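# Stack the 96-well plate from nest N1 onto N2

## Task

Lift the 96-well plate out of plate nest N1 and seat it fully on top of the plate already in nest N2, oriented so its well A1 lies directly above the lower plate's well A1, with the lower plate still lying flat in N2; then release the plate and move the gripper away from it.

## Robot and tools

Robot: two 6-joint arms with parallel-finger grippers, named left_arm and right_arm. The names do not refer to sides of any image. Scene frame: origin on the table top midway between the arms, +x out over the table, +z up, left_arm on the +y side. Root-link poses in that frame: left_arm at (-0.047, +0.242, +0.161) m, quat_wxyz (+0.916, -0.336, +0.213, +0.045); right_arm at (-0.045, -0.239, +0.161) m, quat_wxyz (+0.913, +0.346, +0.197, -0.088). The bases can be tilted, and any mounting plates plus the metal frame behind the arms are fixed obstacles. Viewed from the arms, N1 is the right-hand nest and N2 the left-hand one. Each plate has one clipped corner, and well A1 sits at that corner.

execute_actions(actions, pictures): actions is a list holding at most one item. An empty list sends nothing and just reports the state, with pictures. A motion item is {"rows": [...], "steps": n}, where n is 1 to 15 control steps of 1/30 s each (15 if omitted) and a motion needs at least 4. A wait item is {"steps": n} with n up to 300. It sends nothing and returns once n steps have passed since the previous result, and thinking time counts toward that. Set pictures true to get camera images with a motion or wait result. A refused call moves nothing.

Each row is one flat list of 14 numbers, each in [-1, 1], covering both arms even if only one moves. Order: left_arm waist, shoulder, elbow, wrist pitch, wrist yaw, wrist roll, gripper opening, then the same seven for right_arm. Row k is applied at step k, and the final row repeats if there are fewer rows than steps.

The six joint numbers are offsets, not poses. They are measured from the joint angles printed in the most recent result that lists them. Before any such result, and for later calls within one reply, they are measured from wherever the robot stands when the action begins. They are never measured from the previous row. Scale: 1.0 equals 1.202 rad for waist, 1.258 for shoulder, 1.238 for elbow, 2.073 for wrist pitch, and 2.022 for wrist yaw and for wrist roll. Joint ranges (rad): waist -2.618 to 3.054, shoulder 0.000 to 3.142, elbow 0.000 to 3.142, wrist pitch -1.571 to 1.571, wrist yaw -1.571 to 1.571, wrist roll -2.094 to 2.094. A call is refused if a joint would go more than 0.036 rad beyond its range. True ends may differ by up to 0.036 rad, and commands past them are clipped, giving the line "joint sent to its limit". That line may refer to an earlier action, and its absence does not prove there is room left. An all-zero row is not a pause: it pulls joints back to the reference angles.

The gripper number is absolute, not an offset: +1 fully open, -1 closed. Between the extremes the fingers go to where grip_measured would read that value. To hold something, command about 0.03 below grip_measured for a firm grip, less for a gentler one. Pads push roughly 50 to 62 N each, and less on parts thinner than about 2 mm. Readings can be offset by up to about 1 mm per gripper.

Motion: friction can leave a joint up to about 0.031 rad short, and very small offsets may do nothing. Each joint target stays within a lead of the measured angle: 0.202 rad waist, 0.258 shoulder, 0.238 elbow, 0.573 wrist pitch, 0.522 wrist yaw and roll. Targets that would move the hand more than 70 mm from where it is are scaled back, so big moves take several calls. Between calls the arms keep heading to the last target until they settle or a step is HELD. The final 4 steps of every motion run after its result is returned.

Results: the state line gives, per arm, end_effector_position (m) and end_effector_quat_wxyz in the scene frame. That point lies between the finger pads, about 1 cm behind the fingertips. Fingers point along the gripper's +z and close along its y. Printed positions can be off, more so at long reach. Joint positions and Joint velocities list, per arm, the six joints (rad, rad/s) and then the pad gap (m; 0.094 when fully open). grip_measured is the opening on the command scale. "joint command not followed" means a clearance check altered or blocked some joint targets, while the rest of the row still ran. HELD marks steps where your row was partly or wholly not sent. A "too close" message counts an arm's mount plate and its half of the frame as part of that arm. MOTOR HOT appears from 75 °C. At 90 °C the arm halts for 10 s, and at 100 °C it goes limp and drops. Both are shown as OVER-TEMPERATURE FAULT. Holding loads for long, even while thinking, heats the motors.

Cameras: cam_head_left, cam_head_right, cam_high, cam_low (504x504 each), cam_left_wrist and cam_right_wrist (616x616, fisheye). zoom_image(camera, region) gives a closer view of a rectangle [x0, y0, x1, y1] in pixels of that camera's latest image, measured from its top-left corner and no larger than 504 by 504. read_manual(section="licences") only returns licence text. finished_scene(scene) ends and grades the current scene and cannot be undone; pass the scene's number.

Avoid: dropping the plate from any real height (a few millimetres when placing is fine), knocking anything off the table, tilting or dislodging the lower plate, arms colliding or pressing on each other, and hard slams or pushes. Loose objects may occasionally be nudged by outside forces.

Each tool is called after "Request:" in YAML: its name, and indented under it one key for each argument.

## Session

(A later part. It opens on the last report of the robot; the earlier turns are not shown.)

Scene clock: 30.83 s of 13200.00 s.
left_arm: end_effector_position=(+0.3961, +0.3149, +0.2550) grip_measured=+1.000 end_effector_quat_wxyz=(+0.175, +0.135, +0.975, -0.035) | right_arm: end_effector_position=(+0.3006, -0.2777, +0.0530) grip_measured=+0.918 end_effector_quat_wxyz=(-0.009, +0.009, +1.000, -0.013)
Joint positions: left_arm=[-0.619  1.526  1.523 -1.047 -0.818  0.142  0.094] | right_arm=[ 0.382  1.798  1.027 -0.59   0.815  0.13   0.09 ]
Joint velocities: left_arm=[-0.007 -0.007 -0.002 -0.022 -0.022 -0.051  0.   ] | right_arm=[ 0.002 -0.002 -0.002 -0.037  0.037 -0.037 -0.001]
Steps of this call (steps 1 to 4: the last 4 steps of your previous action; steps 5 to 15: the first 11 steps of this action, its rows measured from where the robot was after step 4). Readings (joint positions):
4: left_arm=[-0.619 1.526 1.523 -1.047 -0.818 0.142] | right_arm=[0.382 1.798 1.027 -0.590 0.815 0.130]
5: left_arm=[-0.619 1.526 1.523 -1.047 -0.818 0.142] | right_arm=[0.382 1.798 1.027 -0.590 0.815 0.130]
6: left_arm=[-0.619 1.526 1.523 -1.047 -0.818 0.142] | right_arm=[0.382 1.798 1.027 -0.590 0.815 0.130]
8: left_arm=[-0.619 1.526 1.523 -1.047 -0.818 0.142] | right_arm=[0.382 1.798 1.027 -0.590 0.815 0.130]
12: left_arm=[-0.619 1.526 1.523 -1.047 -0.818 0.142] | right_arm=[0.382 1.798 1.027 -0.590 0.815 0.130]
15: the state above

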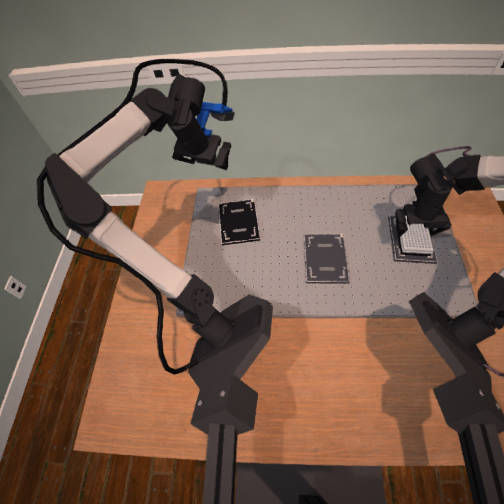

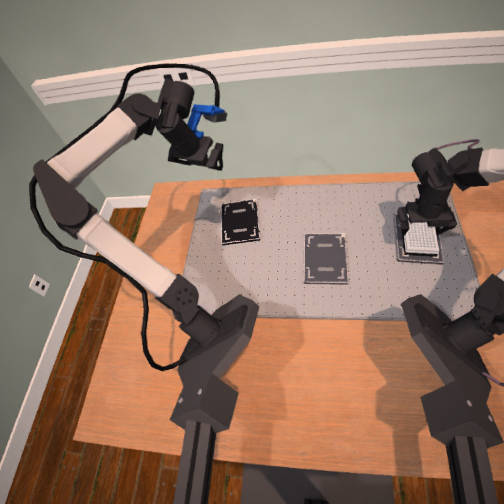

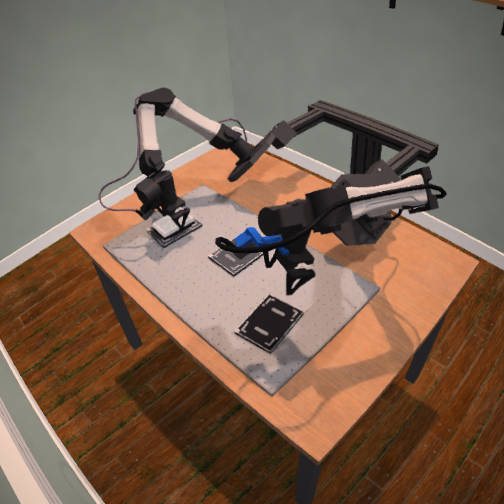

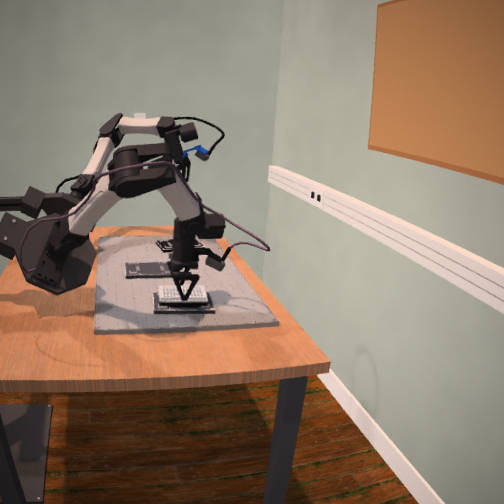

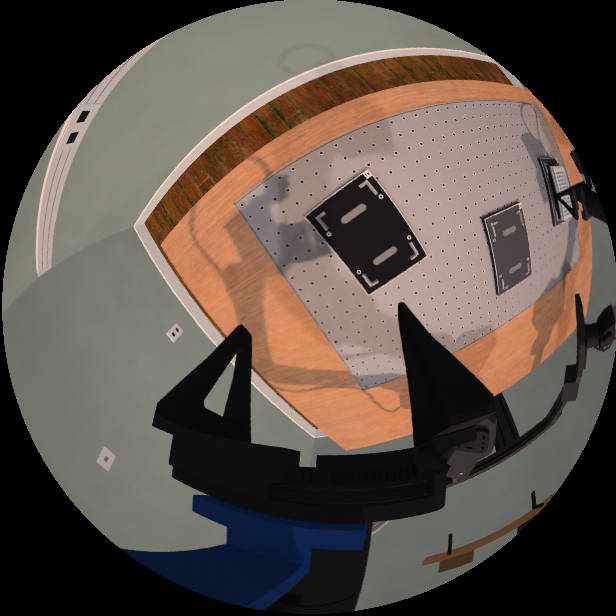

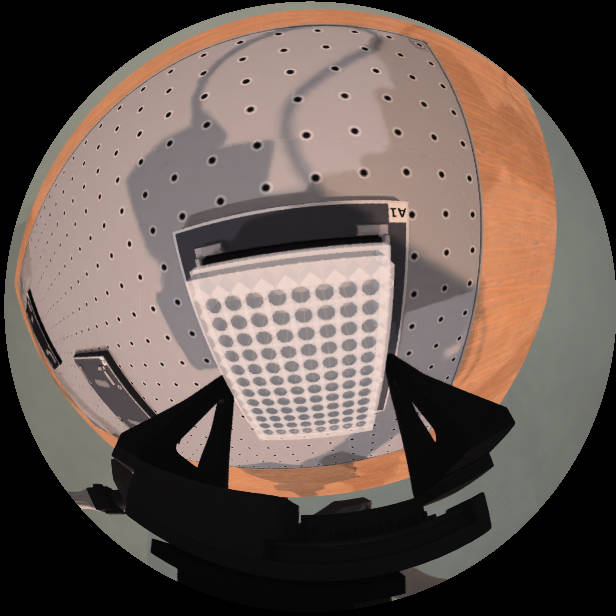

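Request:
execute_actions:
  actions:
    - {"rows":[[0,0,0,0,0,0,1,0,0,0,0,0,0,0.735]],"steps":10}

Request:
execute_actions:
  actions:
    - {"rows":[[0,0,0,0,0,0,1,0,0,0,0.0075,0,0,0.735]],"steps":15}

Request:
execute_actions:
  actions:
    - {"rows":[[0,0,0,0,0,0,1,0,0,0,0,0,0,0.92]],"steps":15}
  pictures: true

Request:
zoom_image:
  camera: "cam_low"
  region: [140,265,230,320]

Request:
zoom_image:
  camera: "cam_head_right"
  region: [385,210,455,270]

Scene clock: 31.23 s of 13200.00 s.
left_arm: end_effector_position=(+0.3961, +0.3149, +0.2550) grip_measured=+1.000 end_effector_quat_wxyz=(+0.175, +0.135, +0.975, -0.035) | right_arm: end_effector_position=(+0.3006, -0.2777, +0.0530) grip_measured=+0.751 end_effector_quat_wxyz=(-0.009, +0.009, +1.000, -0.013)
Joint positions: left_arm=[-0.619  1.526  1.523 -1.047 -0.818  0.142  0.094] | right_arm=[ 0.382  1.798  1.027 -0.59   0.815  0.13   0.082]
Joint velocities: left_arm=[-0.012 -0.017 -0.007 -0.022 -0.007 -0.022  0.   ] | right_arm=[-0.007  0.002 -0.012 -0.022 -0.037 -0.007 -0.002]
Steps of this call (steps 1 to 4: the last 4 steps of your previous action; steps 5 to 6: the robot went on to your last target; steps 7 to 12: the first 6 steps of this action). Readings (joint positions):
7: left_arm=[-0.619 1.526 1.523 -1.047 -0.818 0.142] | right_arm=[0.382 1.798 1.027 -0.590 0.815 0.130]
8: left_arm=[-0.619 1.526 1.523 -1.047 -0.818 0.142] | right_arm=[0.382 1.798 1.027 -0.590 0.815 0.130]
10: left_arm=[-0.619 1.526 1.523 -1.047 -0.818 0.142] | right_arm=[0.382 1.798 1.027 -0.590 0.815 0.130]
12: the state above

Scene clock: 31.73 s of 13200.00 s.
left_arm: end_effector_position=(+0.3961, +0.3149, +0.2550) grip_measured=+1.000 end_effector_quat_wxyz=(+0.175, +0.135, +0.975, -0.035) | right_arm: end_effector_position=(+0.3011, -0.2777, +0.0530) grip_measured=+0.751 end_effector_quat_wxyz=(-0.008, +0.010, +1.000, -0.013)
Joint positions: left_arm=[-0.619  1.526  1.523 -1.047 -0.818  0.142  0.094] | right_arm=[ 0.382  1.798  1.027 -0.588  0.815  0.13   0.082]
Joint velocities: left_arm=[-0.012 -0.007 -0.007 -0.022  0.007 -0.037  0.   ] | right_arm=[ 0.022  0.002  0.012 -0.022 -0.066 -0.081 -0.001]
Steps of this call (steps 1 to 4: the last 4 steps of your previous action; steps 5 to 15: the first 11 steps of this action, its rows measured from where the robot was after step 4). Readings (joint positions):
4: left_arm=[-0.619 1.526 1.523 -1.047 -0.818 0.142] | right_arm=[0.382 1.798 1.027 -0.590 0.815 0.130]
5: left_arm=[-0.619 1.526 1.523 -1.047 -0.818 0.142] | right_arm=[0.382 1.798 1.027 -0.590 0.815 0.130]
6: left_arm=[-0.619 1.526 1.523 -1.047 -0.818 0.142] | right_arm=[0.382 1.798 1.027 -0.589 0.815 0.130]
8: left_arm=[-0.619 1.526 1.523 -1.047 -0.818 0.142] | right_arm=[0.382 1.798 1.027 -0.588 0.815 0.130]
12: left_arm=[-0.619 1.526 1.523 -1.047 -0.818 0.142] | right_arm=[0.382 1.798 1.027 -0.588 0.815 0.130]
15: the state above

Scene clock: 32.23 s of 13200.00 s.
left_arm: end_effector_position=(+0.3961, +0.3149, +0.2550) grip_measured=+1.000 end_effector_quat_wxyz=(+0.175, +0.135, +0.975, -0.035) | right_arm: end_effector_position=(+0.3011, -0.2777, +0.0530) grip_measured=+0.918 end_effector_quat_wxyz=(-0.008, +0.010, +1.000, -0.013)
Joint positions: left_arm=[-0.619  1.526  1.523 -1.047 -0.818  0.142  0.094] | right_arm=[ 0.382  1.798  1.027 -0.588  0.815  0.13   0.09 ]
Joint velocities: left_arm=[-0.007 -0.017 -0.007 -0.007 -0.037 -0.081  0.   ] | right_arm=[ 0.017  0.002 -0.022 -0.007 -0.007 -0.022 -0.   ]
Steps of this call (steps 1 to 4: the last 4 steps of your previous action; steps 5 to 15: the first 11 steps of this action, its rows measured from where the robot was after step 4). Readings (joint positions):
4: left_arm=[-0.619 1.526 1.523 -1.047 -0.818 0.142] | right_arm=[0.382 1.798 1.027 -0.588 0.815 0.130]
5: left_arm=[-0.619 1.526 1.523 -1.047 -0.818 0.142] | right_arm=[0.382 1.798 1.027 -0.588 0.815 0.130]
6: left_arm=[-0.619 1.526 1.523 -1.047 -0.818 0.142] | right_arm=[0.382 1.798 1.027 -0.588 0.815 0.130]
8: left_arm=[-0.619 1.526 1.523 -1.047 -0.818 0.142] | right_arm=[0.382 1.798 1.027 -0.588 0.815 0.130]
12: left_arm=[-0.619 1.526 1.523 -1.047 -0.818 0.142] | right_arm=[0.382 1.798 1.027 -0.588 0.815 0.130]
15: the state above

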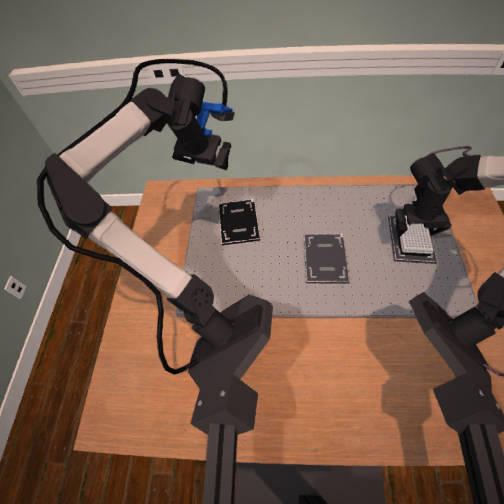

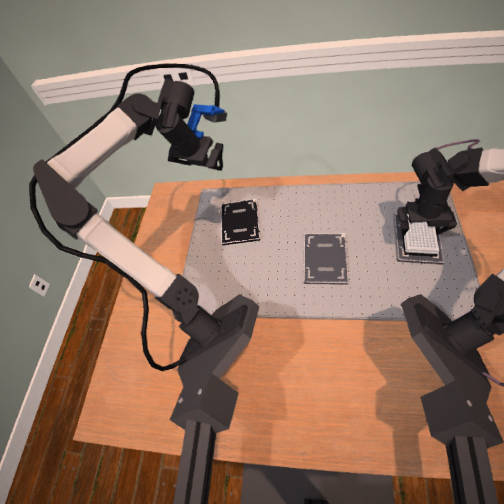

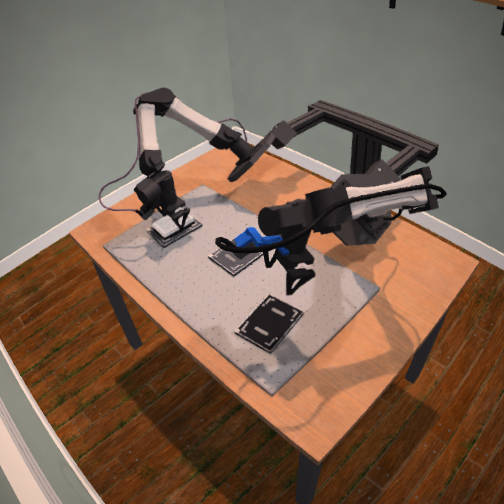

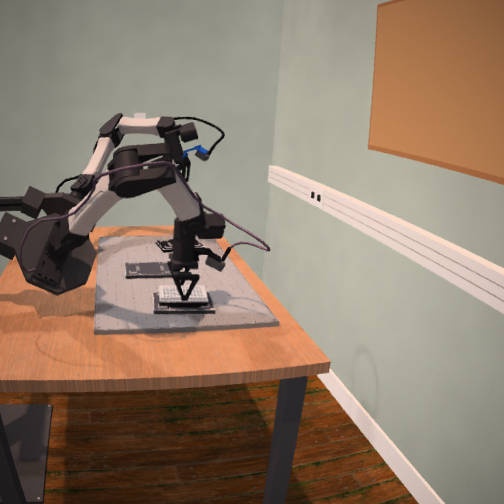

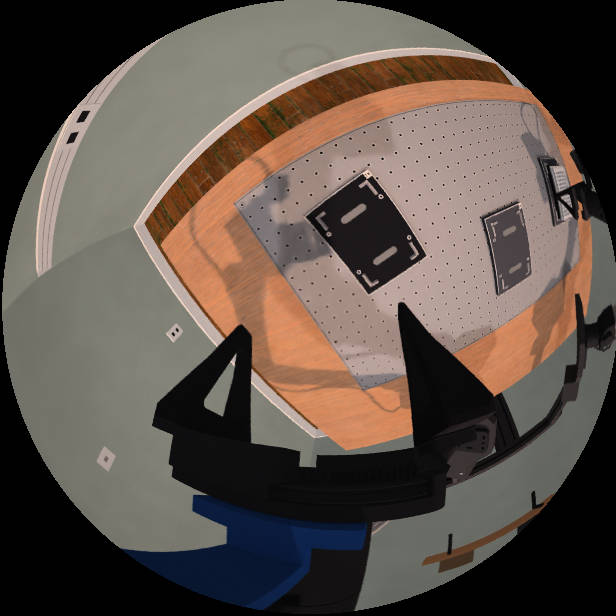

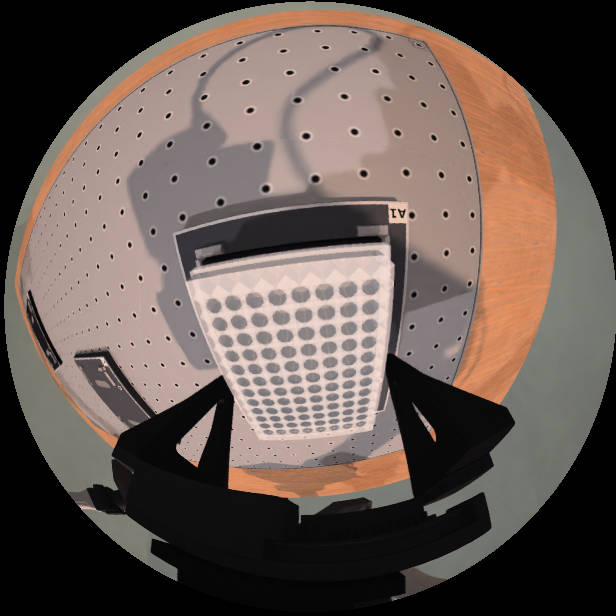

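Region (140, 265, 230, 320) of cam_low's 504x504 image, scaled by 5.600, with more detail than that image has.

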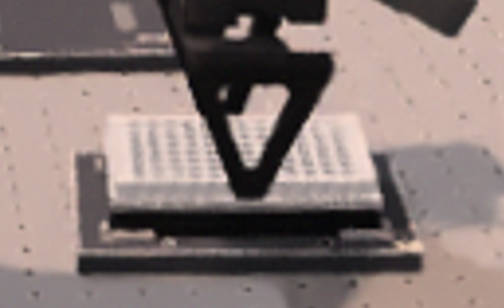

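Region (385, 210, 455, 270) of cam_head_right's 504x504 image, scaled by 7.200, with more detail than that image has; it fills the top 432 rows of this view, and the rest is white.

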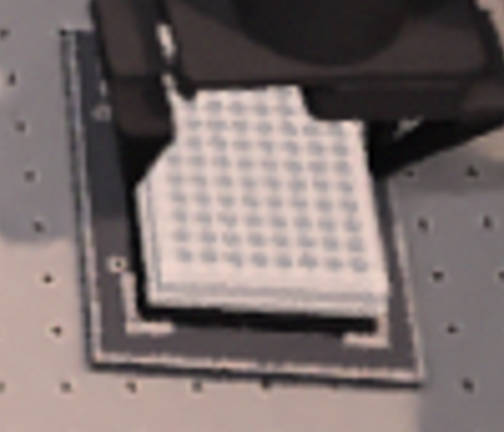

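Request:
execute_actions:
  actions:
    - {"rows":[[0,0,0,0,0,0,1,0,0,0,0,0,0,0.735]],"steps":10}

Request:
execute_actions:
  actions:
    - {"rows":[[0,0,0,0,0,0,1,0,0,0,0,0,0.0105,0.735]],"steps":15}

Request:
execute_actions:
  actions:
    - {"rows":[[0,0,0,0,0,0,1,0,0,0,0,0,0,0.92]],"steps":15}
  pictures: true

Request:
zoom_image:
  camera: "cam_low"
  region: [140,265,230,320]

Request:
zoom_image:
  camera: "cam_head_right"
  region: [385,210,455,270]

Scene clock: 32.60 s of 13200.00 s.
left_arm: end_effector_position=(+0.3961, +0.3149, +0.2550) grip_measured=+1.000 end_effector_quat_wxyz=(+0.175, +0.135, +0.975, -0.035) | right_arm: end_effector_position=(+0.3011, -0.2777, +0.0530) grip_measured=+0.751 end_effector_quat_wxyz=(-0.008, +0.010, +1.000, -0.013)
Joint positions: left_arm=[-0.619  1.526  1.523 -1.047 -0.818  0.142  0.094] | right_arm=[ 0.382  1.798  1.027 -0.588  0.815  0.13   0.082]
Joint velocities: left_arm=[ 0.012 -0.017 -0.042  0.037  0.095 -0.007  0.   ] | right_arm=[-0.007 -0.012 -0.007 -0.051 -0.051 -0.037 -0.   ]
Steps of this call (steps 1 to 4: the last 4 steps of your previous action; step 5: the robot went on to your last target; steps 6 to 11: the first 6 steps of this action). Readings (joint positions):
6: left_arm=[-0.619 1.526 1.523 -1.047 -0.818 0.142] | right_arm=[0.382 1.798 1.027 -0.588 0.815 0.130]
7: left_arm=[-0.619 1.526 1.523 -1.047 -0.818 0.142] | right_arm=[0.382 1.798 1.027 -0.588 0.815 0.130]
9: left_arm=[-0.619 1.526 1.523 -1.047 -0.818 0.142] | right_arm=[0.382 1.798 1.027 -0.588 0.815 0.130]
11: the state above

Scene clock: 33.10 s of 13200.00 s.
left_arm: end_effector_position=(+0.3961, +0.3149, +0.2550) grip_measured=+1.000 end_effector_quat_wxyz=(+0.175, +0.135, +0.975, -0.035) | right_arm: end_effector_position=(+0.3011, -0.2777, +0.0530) grip_measured=+0.751 end_effector_quat_wxyz=(-0.008, +0.015, +1.000, -0.013)
Joint positions: left_arm=[-0.619  1.526  1.523 -1.047 -0.818  0.142  0.094] | right_arm=[ 0.382  1.798  1.027 -0.588  0.815  0.14   0.082]
Joint velocities: left_arm=[ 0.007  0.002 -0.002  0.051  0.051 -0.007  0.   ] | right_arm=[ 0.007  0.002 -0.002 -0.051 -0.037 -0.022 -0.001]
Steps of this call (steps 1 to 4: the last 4 steps of your previous action; steps 5 to 15: the first 11 steps of this action, its rows measured from where the robot was after step 4). Readings (joint positions):
4: left_arm=[-0.619 1.526 1.523 -1.047 -0.818 0.142] | right_arm=[0.382 1.798 1.027 -0.588 0.815 0.130]
5: left_arm=[-0.619 1.526 1.523 -1.047 -0.818 0.142] | right_arm=[0.382 1.798 1.027 -0.588 0.815 0.132]
6: left_arm=[-0.619 1.526 1.523 -1.047 -0.818 0.142] | right_arm=[0.382 1.798 1.027 -0.588 0.815 0.133]
8: left_arm=[-0.619 1.526 1.523 -1.047 -0.818 0.142] | right_arm=[0.382 1.798 1.027 -0.588 0.815 0.136]
12: left_arm=[-0.619 1.526 1.523 -1.047 -0.818 0.142] | right_arm=[0.382 1.798 1.027 -0.588 0.815 0.140]
15: the state above

Scene clock: 33.60 s of 13200.00 s.
left_arm: end_effector_position=(+0.3961, +0.3149, +0.2550) grip_measured=+1.000 end_effector_quat_wxyz=(+0.175, +0.135, +0.975, -0.035) | right_arm: end_effector_position=(+0.3011, -0.2777, +0.0530) grip_measured=+0.918 end_effector_quat_wxyz=(-0.008, +0.015, +1.000, -0.013)
Joint positions: left_arm=[-0.619  1.526  1.523 -1.047 -0.818  0.142  0.094] | right_arm=[ 0.382  1.798  1.027 -0.588  0.815  0.14   0.09 ]
Joint velocities: left_arm=[-0.012  0.002  0.002 -0.007 -0.022  0.081  0.   ] | right_arm=[-0.017 -0.012 -0.017 -0.007  0.007  0.007  0.001]
Steps of this call (steps 1 to 4: the last 4 steps of your previous action; steps 5 to 15: the first 11 steps of this action, its rows measured from where the robot was after step 4). Readings (joint positions):
4: left_arm=[-0.619 1.526 1.523 -1.047 -0.818 0.142] | right_arm=[0.382 1.798 1.027 -0.588 0.815 0.140]
5: left_arm=[-0.619 1.526 1.523 -1.047 -0.818 0.142] | right_arm=[0.382 1.798 1.027 -0.588 0.815 0.140]
6: left_arm=[-0.619 1.526 1.523 -1.047 -0.818 0.142] | right_arm=[0.382 1.798 1.027 -0.588 0.815 0.140]
8: left_arm=[-0.619 1.526 1.523 -1.047 -0.818 0.142] | right_arm=[0.382 1.798 1.027 -0.588 0.815 0.140]
12: left_arm=[-0.619 1.526 1.523 -1.047 -0.818 0.142] | right_arm=[0.382 1.798 1.027 -0.588 0.815 0.140]
15: the state above

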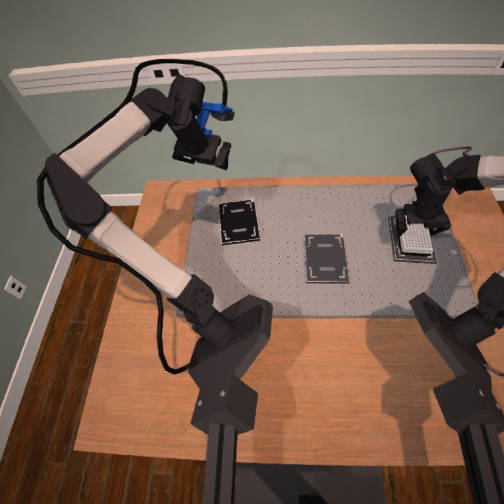

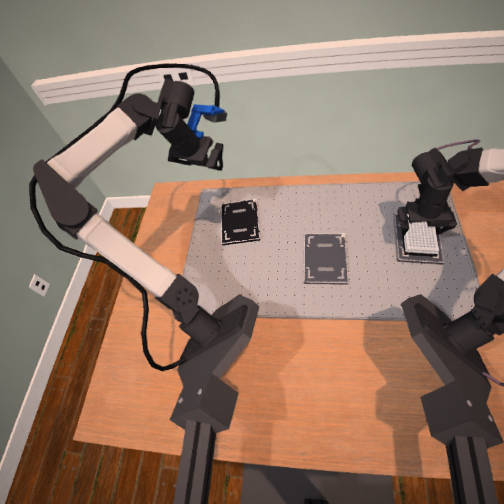

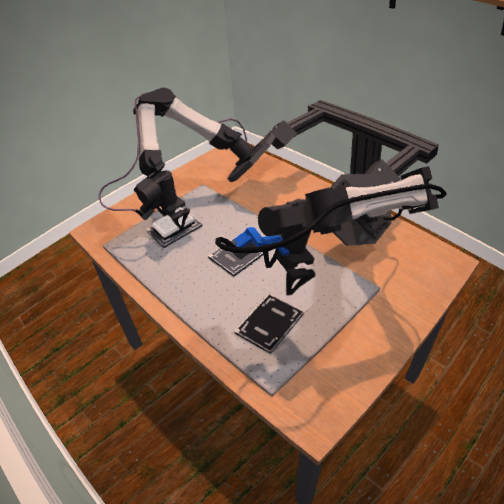

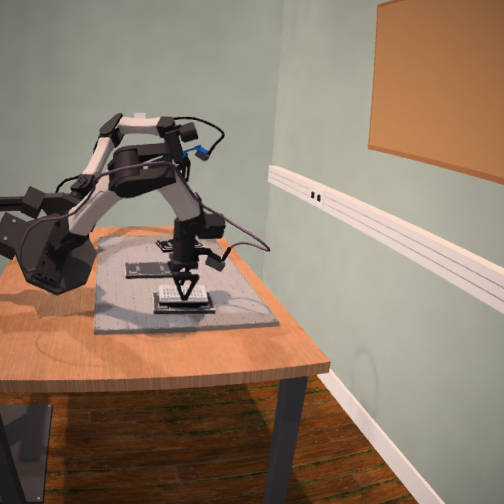

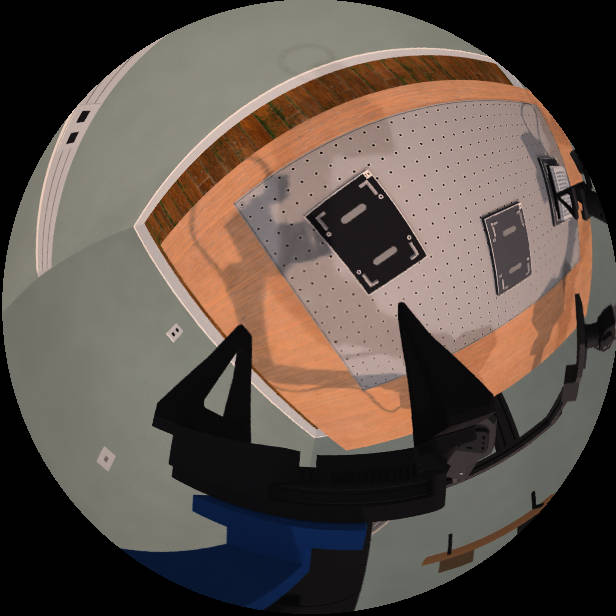

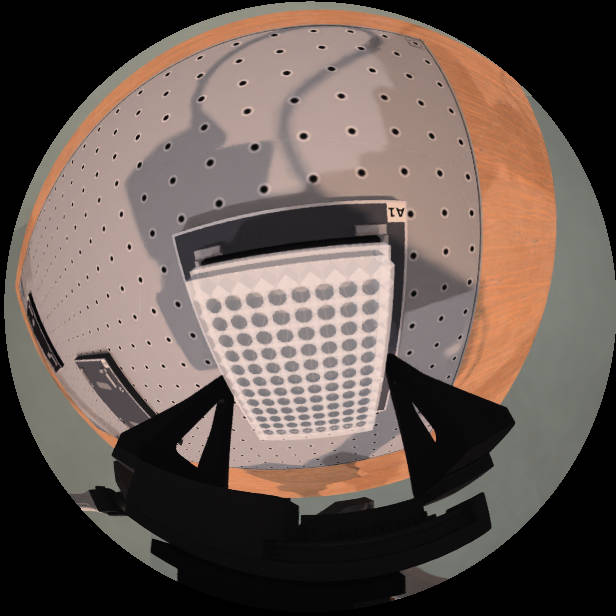

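Region (140, 265, 230, 320) of cam_low's 504x504 image, scaled by 5.600, with more detail than that image has.

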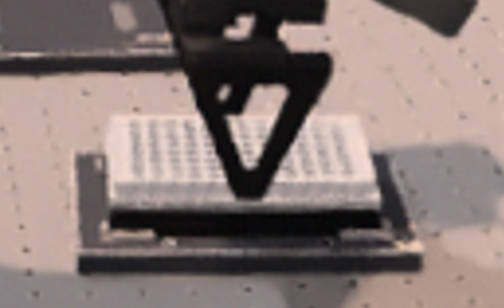

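Region (385, 210, 455, 270) of cam_head_right's 504x504 image, scaled by 7.200, with more detail than that image has; it fills the top 432 rows of this view, and the rest is white.

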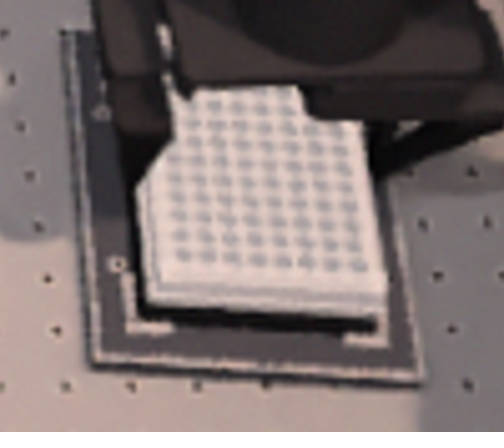

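Request:
execute_actions:
  actions:
    - {"rows":[[0,0,0,0,0,0,1,0.02,-0.025,0,-0.02,0,0,1],[0,0,0,0,0,0,1,0.03,-0.035,0,-0.03,0,0,1],[0,0,0,0,0,0,1,0.04,-0.045,0,-0.04,0,0,1],[0,0,0,0,0,0,1,0.05,-0.056,0,-0.05,0,0,1],[0,0,0,0,0,0,1,0.06,-0.067,0,-0.06,0,0,1],[0,0,0,0,0,0,1,0.07,-0.08,0,-0.07,0,0,1],[0,0,0,0,0,0,1,0.08,-0.09,0,-0.08,0,0,1]],"steps":15}

Request:
execute_actions:
  actions:
    - {"rows":[[0,0,0,0,0,0,1,0,-0.5,-0.3,0,0,0,1]],"steps":15}

Request:
execute_actions:
  actions:
    - {"steps":30}
  pictures: true

Request:
zoom_image:
  camera: "cam_high"
  region: [140,200,210,250]

Request:
zoom_image:
  camera: "cam_low"
  region: [140,265,230,320]

Scene clock: 34.40 s of 13200.00 s.
left_arm: end_effector_position=(+0.3961, +0.3149, +0.2550) grip_measured=+1.000 end_effector_quat_wxyz=(+0.175, +0.135, +0.975, -0.035) | right_arm: end_effector_position=(+0.3013, -0.2774, +0.0966) grip_measured=+1.000 end_effector_quat_wxyz=(+0.021, -0.020, +1.000, +0.001)
Joint positions: left_arm=[-0.619  1.526  1.523 -1.047 -0.818  0.142  0.094] | right_arm=[ 0.478  1.686  1.027 -0.706  0.815  0.14   0.094]
Joint velocities: left_arm=[-0.012 -0.007 -0.022 -0.007 -0.007  0.007  0.   ] | right_arm=[-0.012 -0.007  0.002 -0.168  0.051 -0.022  0.   ]
Steps of this call (steps 1 to 4: the last 4 steps of your previous action; steps 5 to 13: the robot went on to your last target; steps 14 to 24: the first 11 steps of this action). Readings (joint positions):
14: left_arm=[-0.619 1.526 1.523 -1.047 -0.818 0.142] | right_arm=[0.384 1.796 1.027 -0.590 0.815 0.140]
15: left_arm=[-0.619 1.526 1.523 -1.047 -0.818 0.142] | right_arm=[0.389 1.790 1.027 -0.598 0.815 0.140]
17: left_arm=[-0.619 1.526 1.523 -1.047 -0.818 0.142] | right_arm=[0.408 1.769 1.027 -0.622 0.815 0.140]
21: left_arm=[-0.619 1.526 1.523 -1.047 -0.818 0.142] | right_arm=[0.463 1.707 1.027 -0.680 0.815 0.140]
24: the state above

Scene clock: 34.90 s of 13200.00 s.
left_arm: end_effector_position=(+0.3961, +0.3149, +0.2550) grip_measured=+1.000 end_effector_quat_wxyz=(+0.175, +0.135, +0.975, -0.035) | right_arm: end_effector_position=(+0.2262, -0.3425, +0.1411) grip_measured=+1.000 end_effector_quat_wxyz=(+0.109, +0.074, +0.991, +0.017)
Joint positions: left_arm=[-0.619  1.526  1.523 -1.047 -0.818  0.142  0.094] | right_arm=[ 0.479  1.046  0.67  -0.73   0.816  0.14   0.094]
Joint velocities: left_arm=[-0.012  0.002 -0.007 -0.022  0.007  0.007  0.   ] | right_arm=[ 0.012  0.007  0.022  0.007 -0.037  0.007  0.   ]
Steps of this call (steps 1 to 4: the last 4 steps of your previous action; steps 5 to 15: the first 11 steps of this action, its rows measured from where the robot was after step 4). Readings (joint positions):
4: left_arm=[-0.619 1.526 1.523 -1.047 -0.818 0.142] | right_arm=[0.478 1.686 1.027 -0.726 0.815 0.140]
5: left_arm=[-0.619 1.526 1.523 -1.047 -0.818 0.142] | right_arm=[0.478 1.656 0.992 -0.696 0.814 0.140]
6: left_arm=[-0.619 1.526 1.523 -1.047 -0.818 0.142] | right_arm=[0.479 1.583 0.918 -0.678 0.812 0.140]
8: left_arm=[-0.619 1.526 1.523 -1.047 -0.818 0.142] | right_arm=[0.479 1.397 0.769 -0.696 0.812 0.140]
12: left_arm=[-0.619 1.526 1.523 -1.047 -0.818 0.142] | right_arm=[0.479 1.088 0.670 -0.742 0.813 0.140]
15: the state above

Scene clock: 35.90 s of 13200.00 s.
left_arm: end_effector_position=(+0.3961, +0.3149, +0.2550) grip_measured=+1.000 end_effector_quat_wxyz=(+0.175, +0.135, +0.975, -0.035) | right_arm: end_effector_position=(+0.2263, -0.3424, +0.1410) grip_measured=+1.000 end_effector_quat_wxyz=(+0.109, +0.074, +0.991, +0.017)
Joint positions: left_arm=[-0.619  1.526  1.523 -1.047 -0.818  0.142  0.094] | right_arm=[ 0.479  1.047  0.67  -0.729  0.816  0.14   0.094]
Joint velocities: left_arm=[-0.007  0.007 -0.012 -0.022 -0.007 -0.037  0.   ] | right_arm=[-0.012 -0.012 -0.002 -0.037 -0.066 -0.051  0.   ]
Kept back: nothing.
Steps of this call (steps 1 to 4: the last 4 steps of your previous action; steps 5 to 15: the robot went on to your last target; steps 16 to 30: nothing new was sent). Readings (joint positions):
1: left_arm=[-0.619 1.526 1.523 -1.047 -0.818 0.142] | right_arm=[0.479 1.047 0.670 -0.730 0.816 0.140]
2: left_arm=[-0.619 1.526 1.523 -1.047 -0.818 0.142] | right_arm=[0.479 1.047 0.670 -0.730 0.816 0.140]
4: left_arm=[-0.619 1.526 1.523 -1.047 -0.818 0.142] | right_arm=[0.479 1.047 0.670 -0.729 0.816 0.140]
8: left_arm=[-0.619 1.526 1.523 -1.047 -0.818 0.142] | right_arm=[0.479 1.047 0.670 -0.729 0.816 0.140]
30: the state above
All arms were judged still, so your last target was given up. Only a new action makes them travel on or press farther. Fingers that are still opening or closing keep moving.

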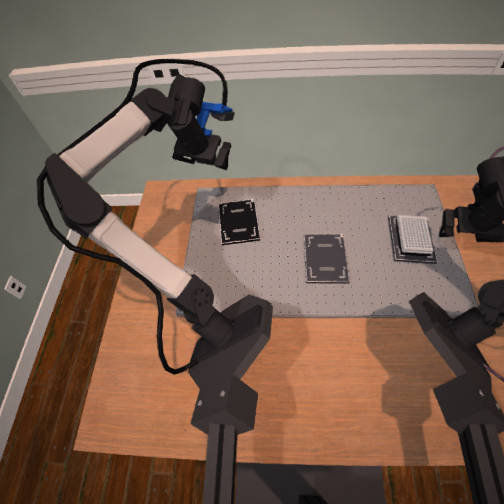

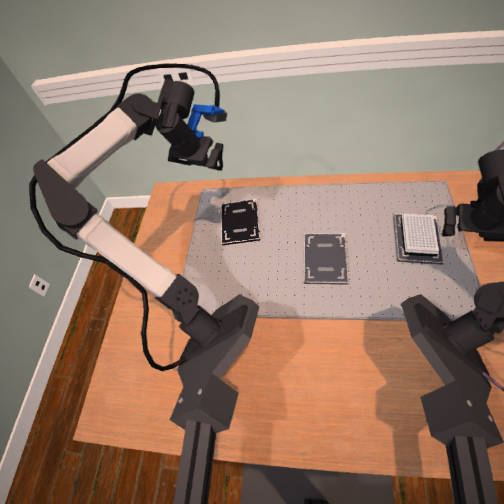

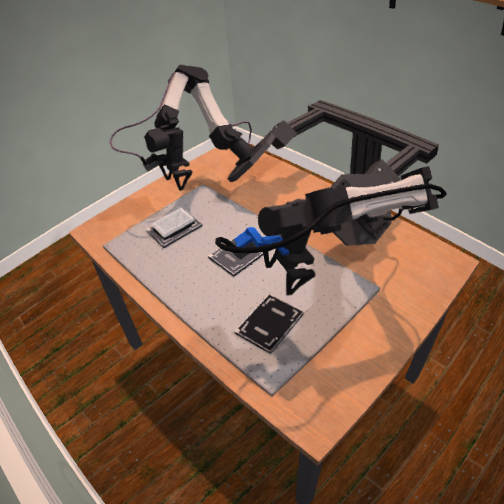

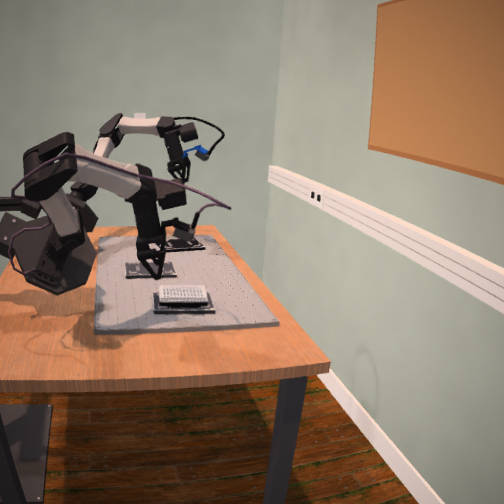

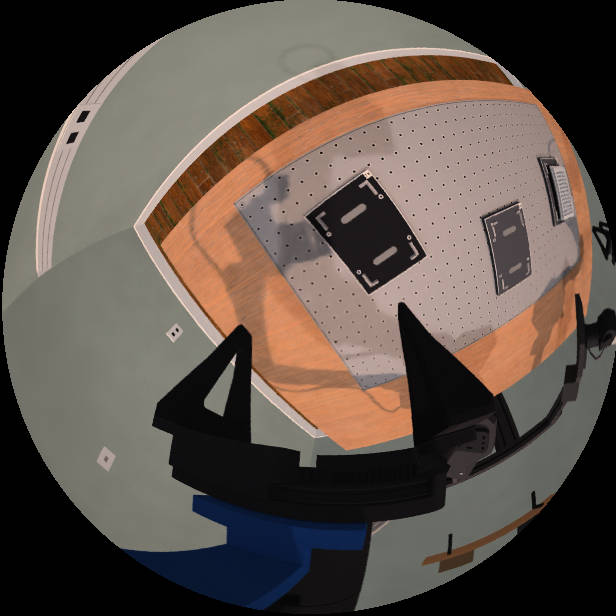

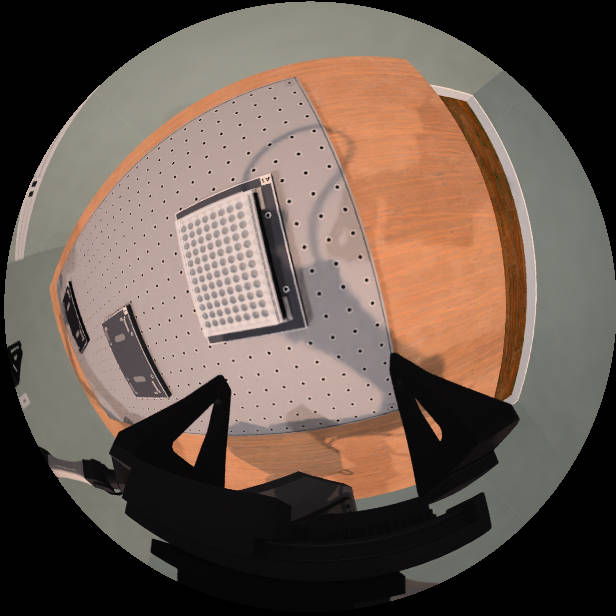

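Region (140, 200, 210, 250) of cam_high's 504x504 image, scaled by 7.200, with more detail than that image has; it fills the top 360 rows of this view, and the rest is white.

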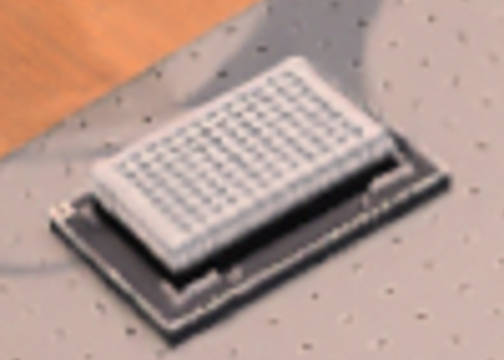

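Region (140, 265, 230, 320) of cam_low's 504x504 image, scaled by 5.600, with more detail than that image has.

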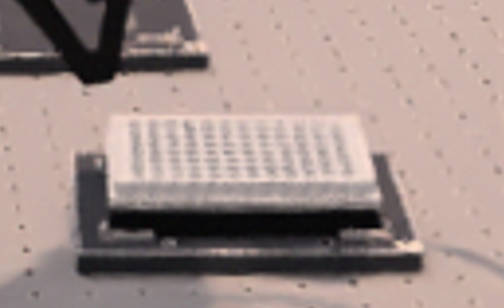

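Request:
finished_scene:
  scene: 2

The scene is finished: the task was done.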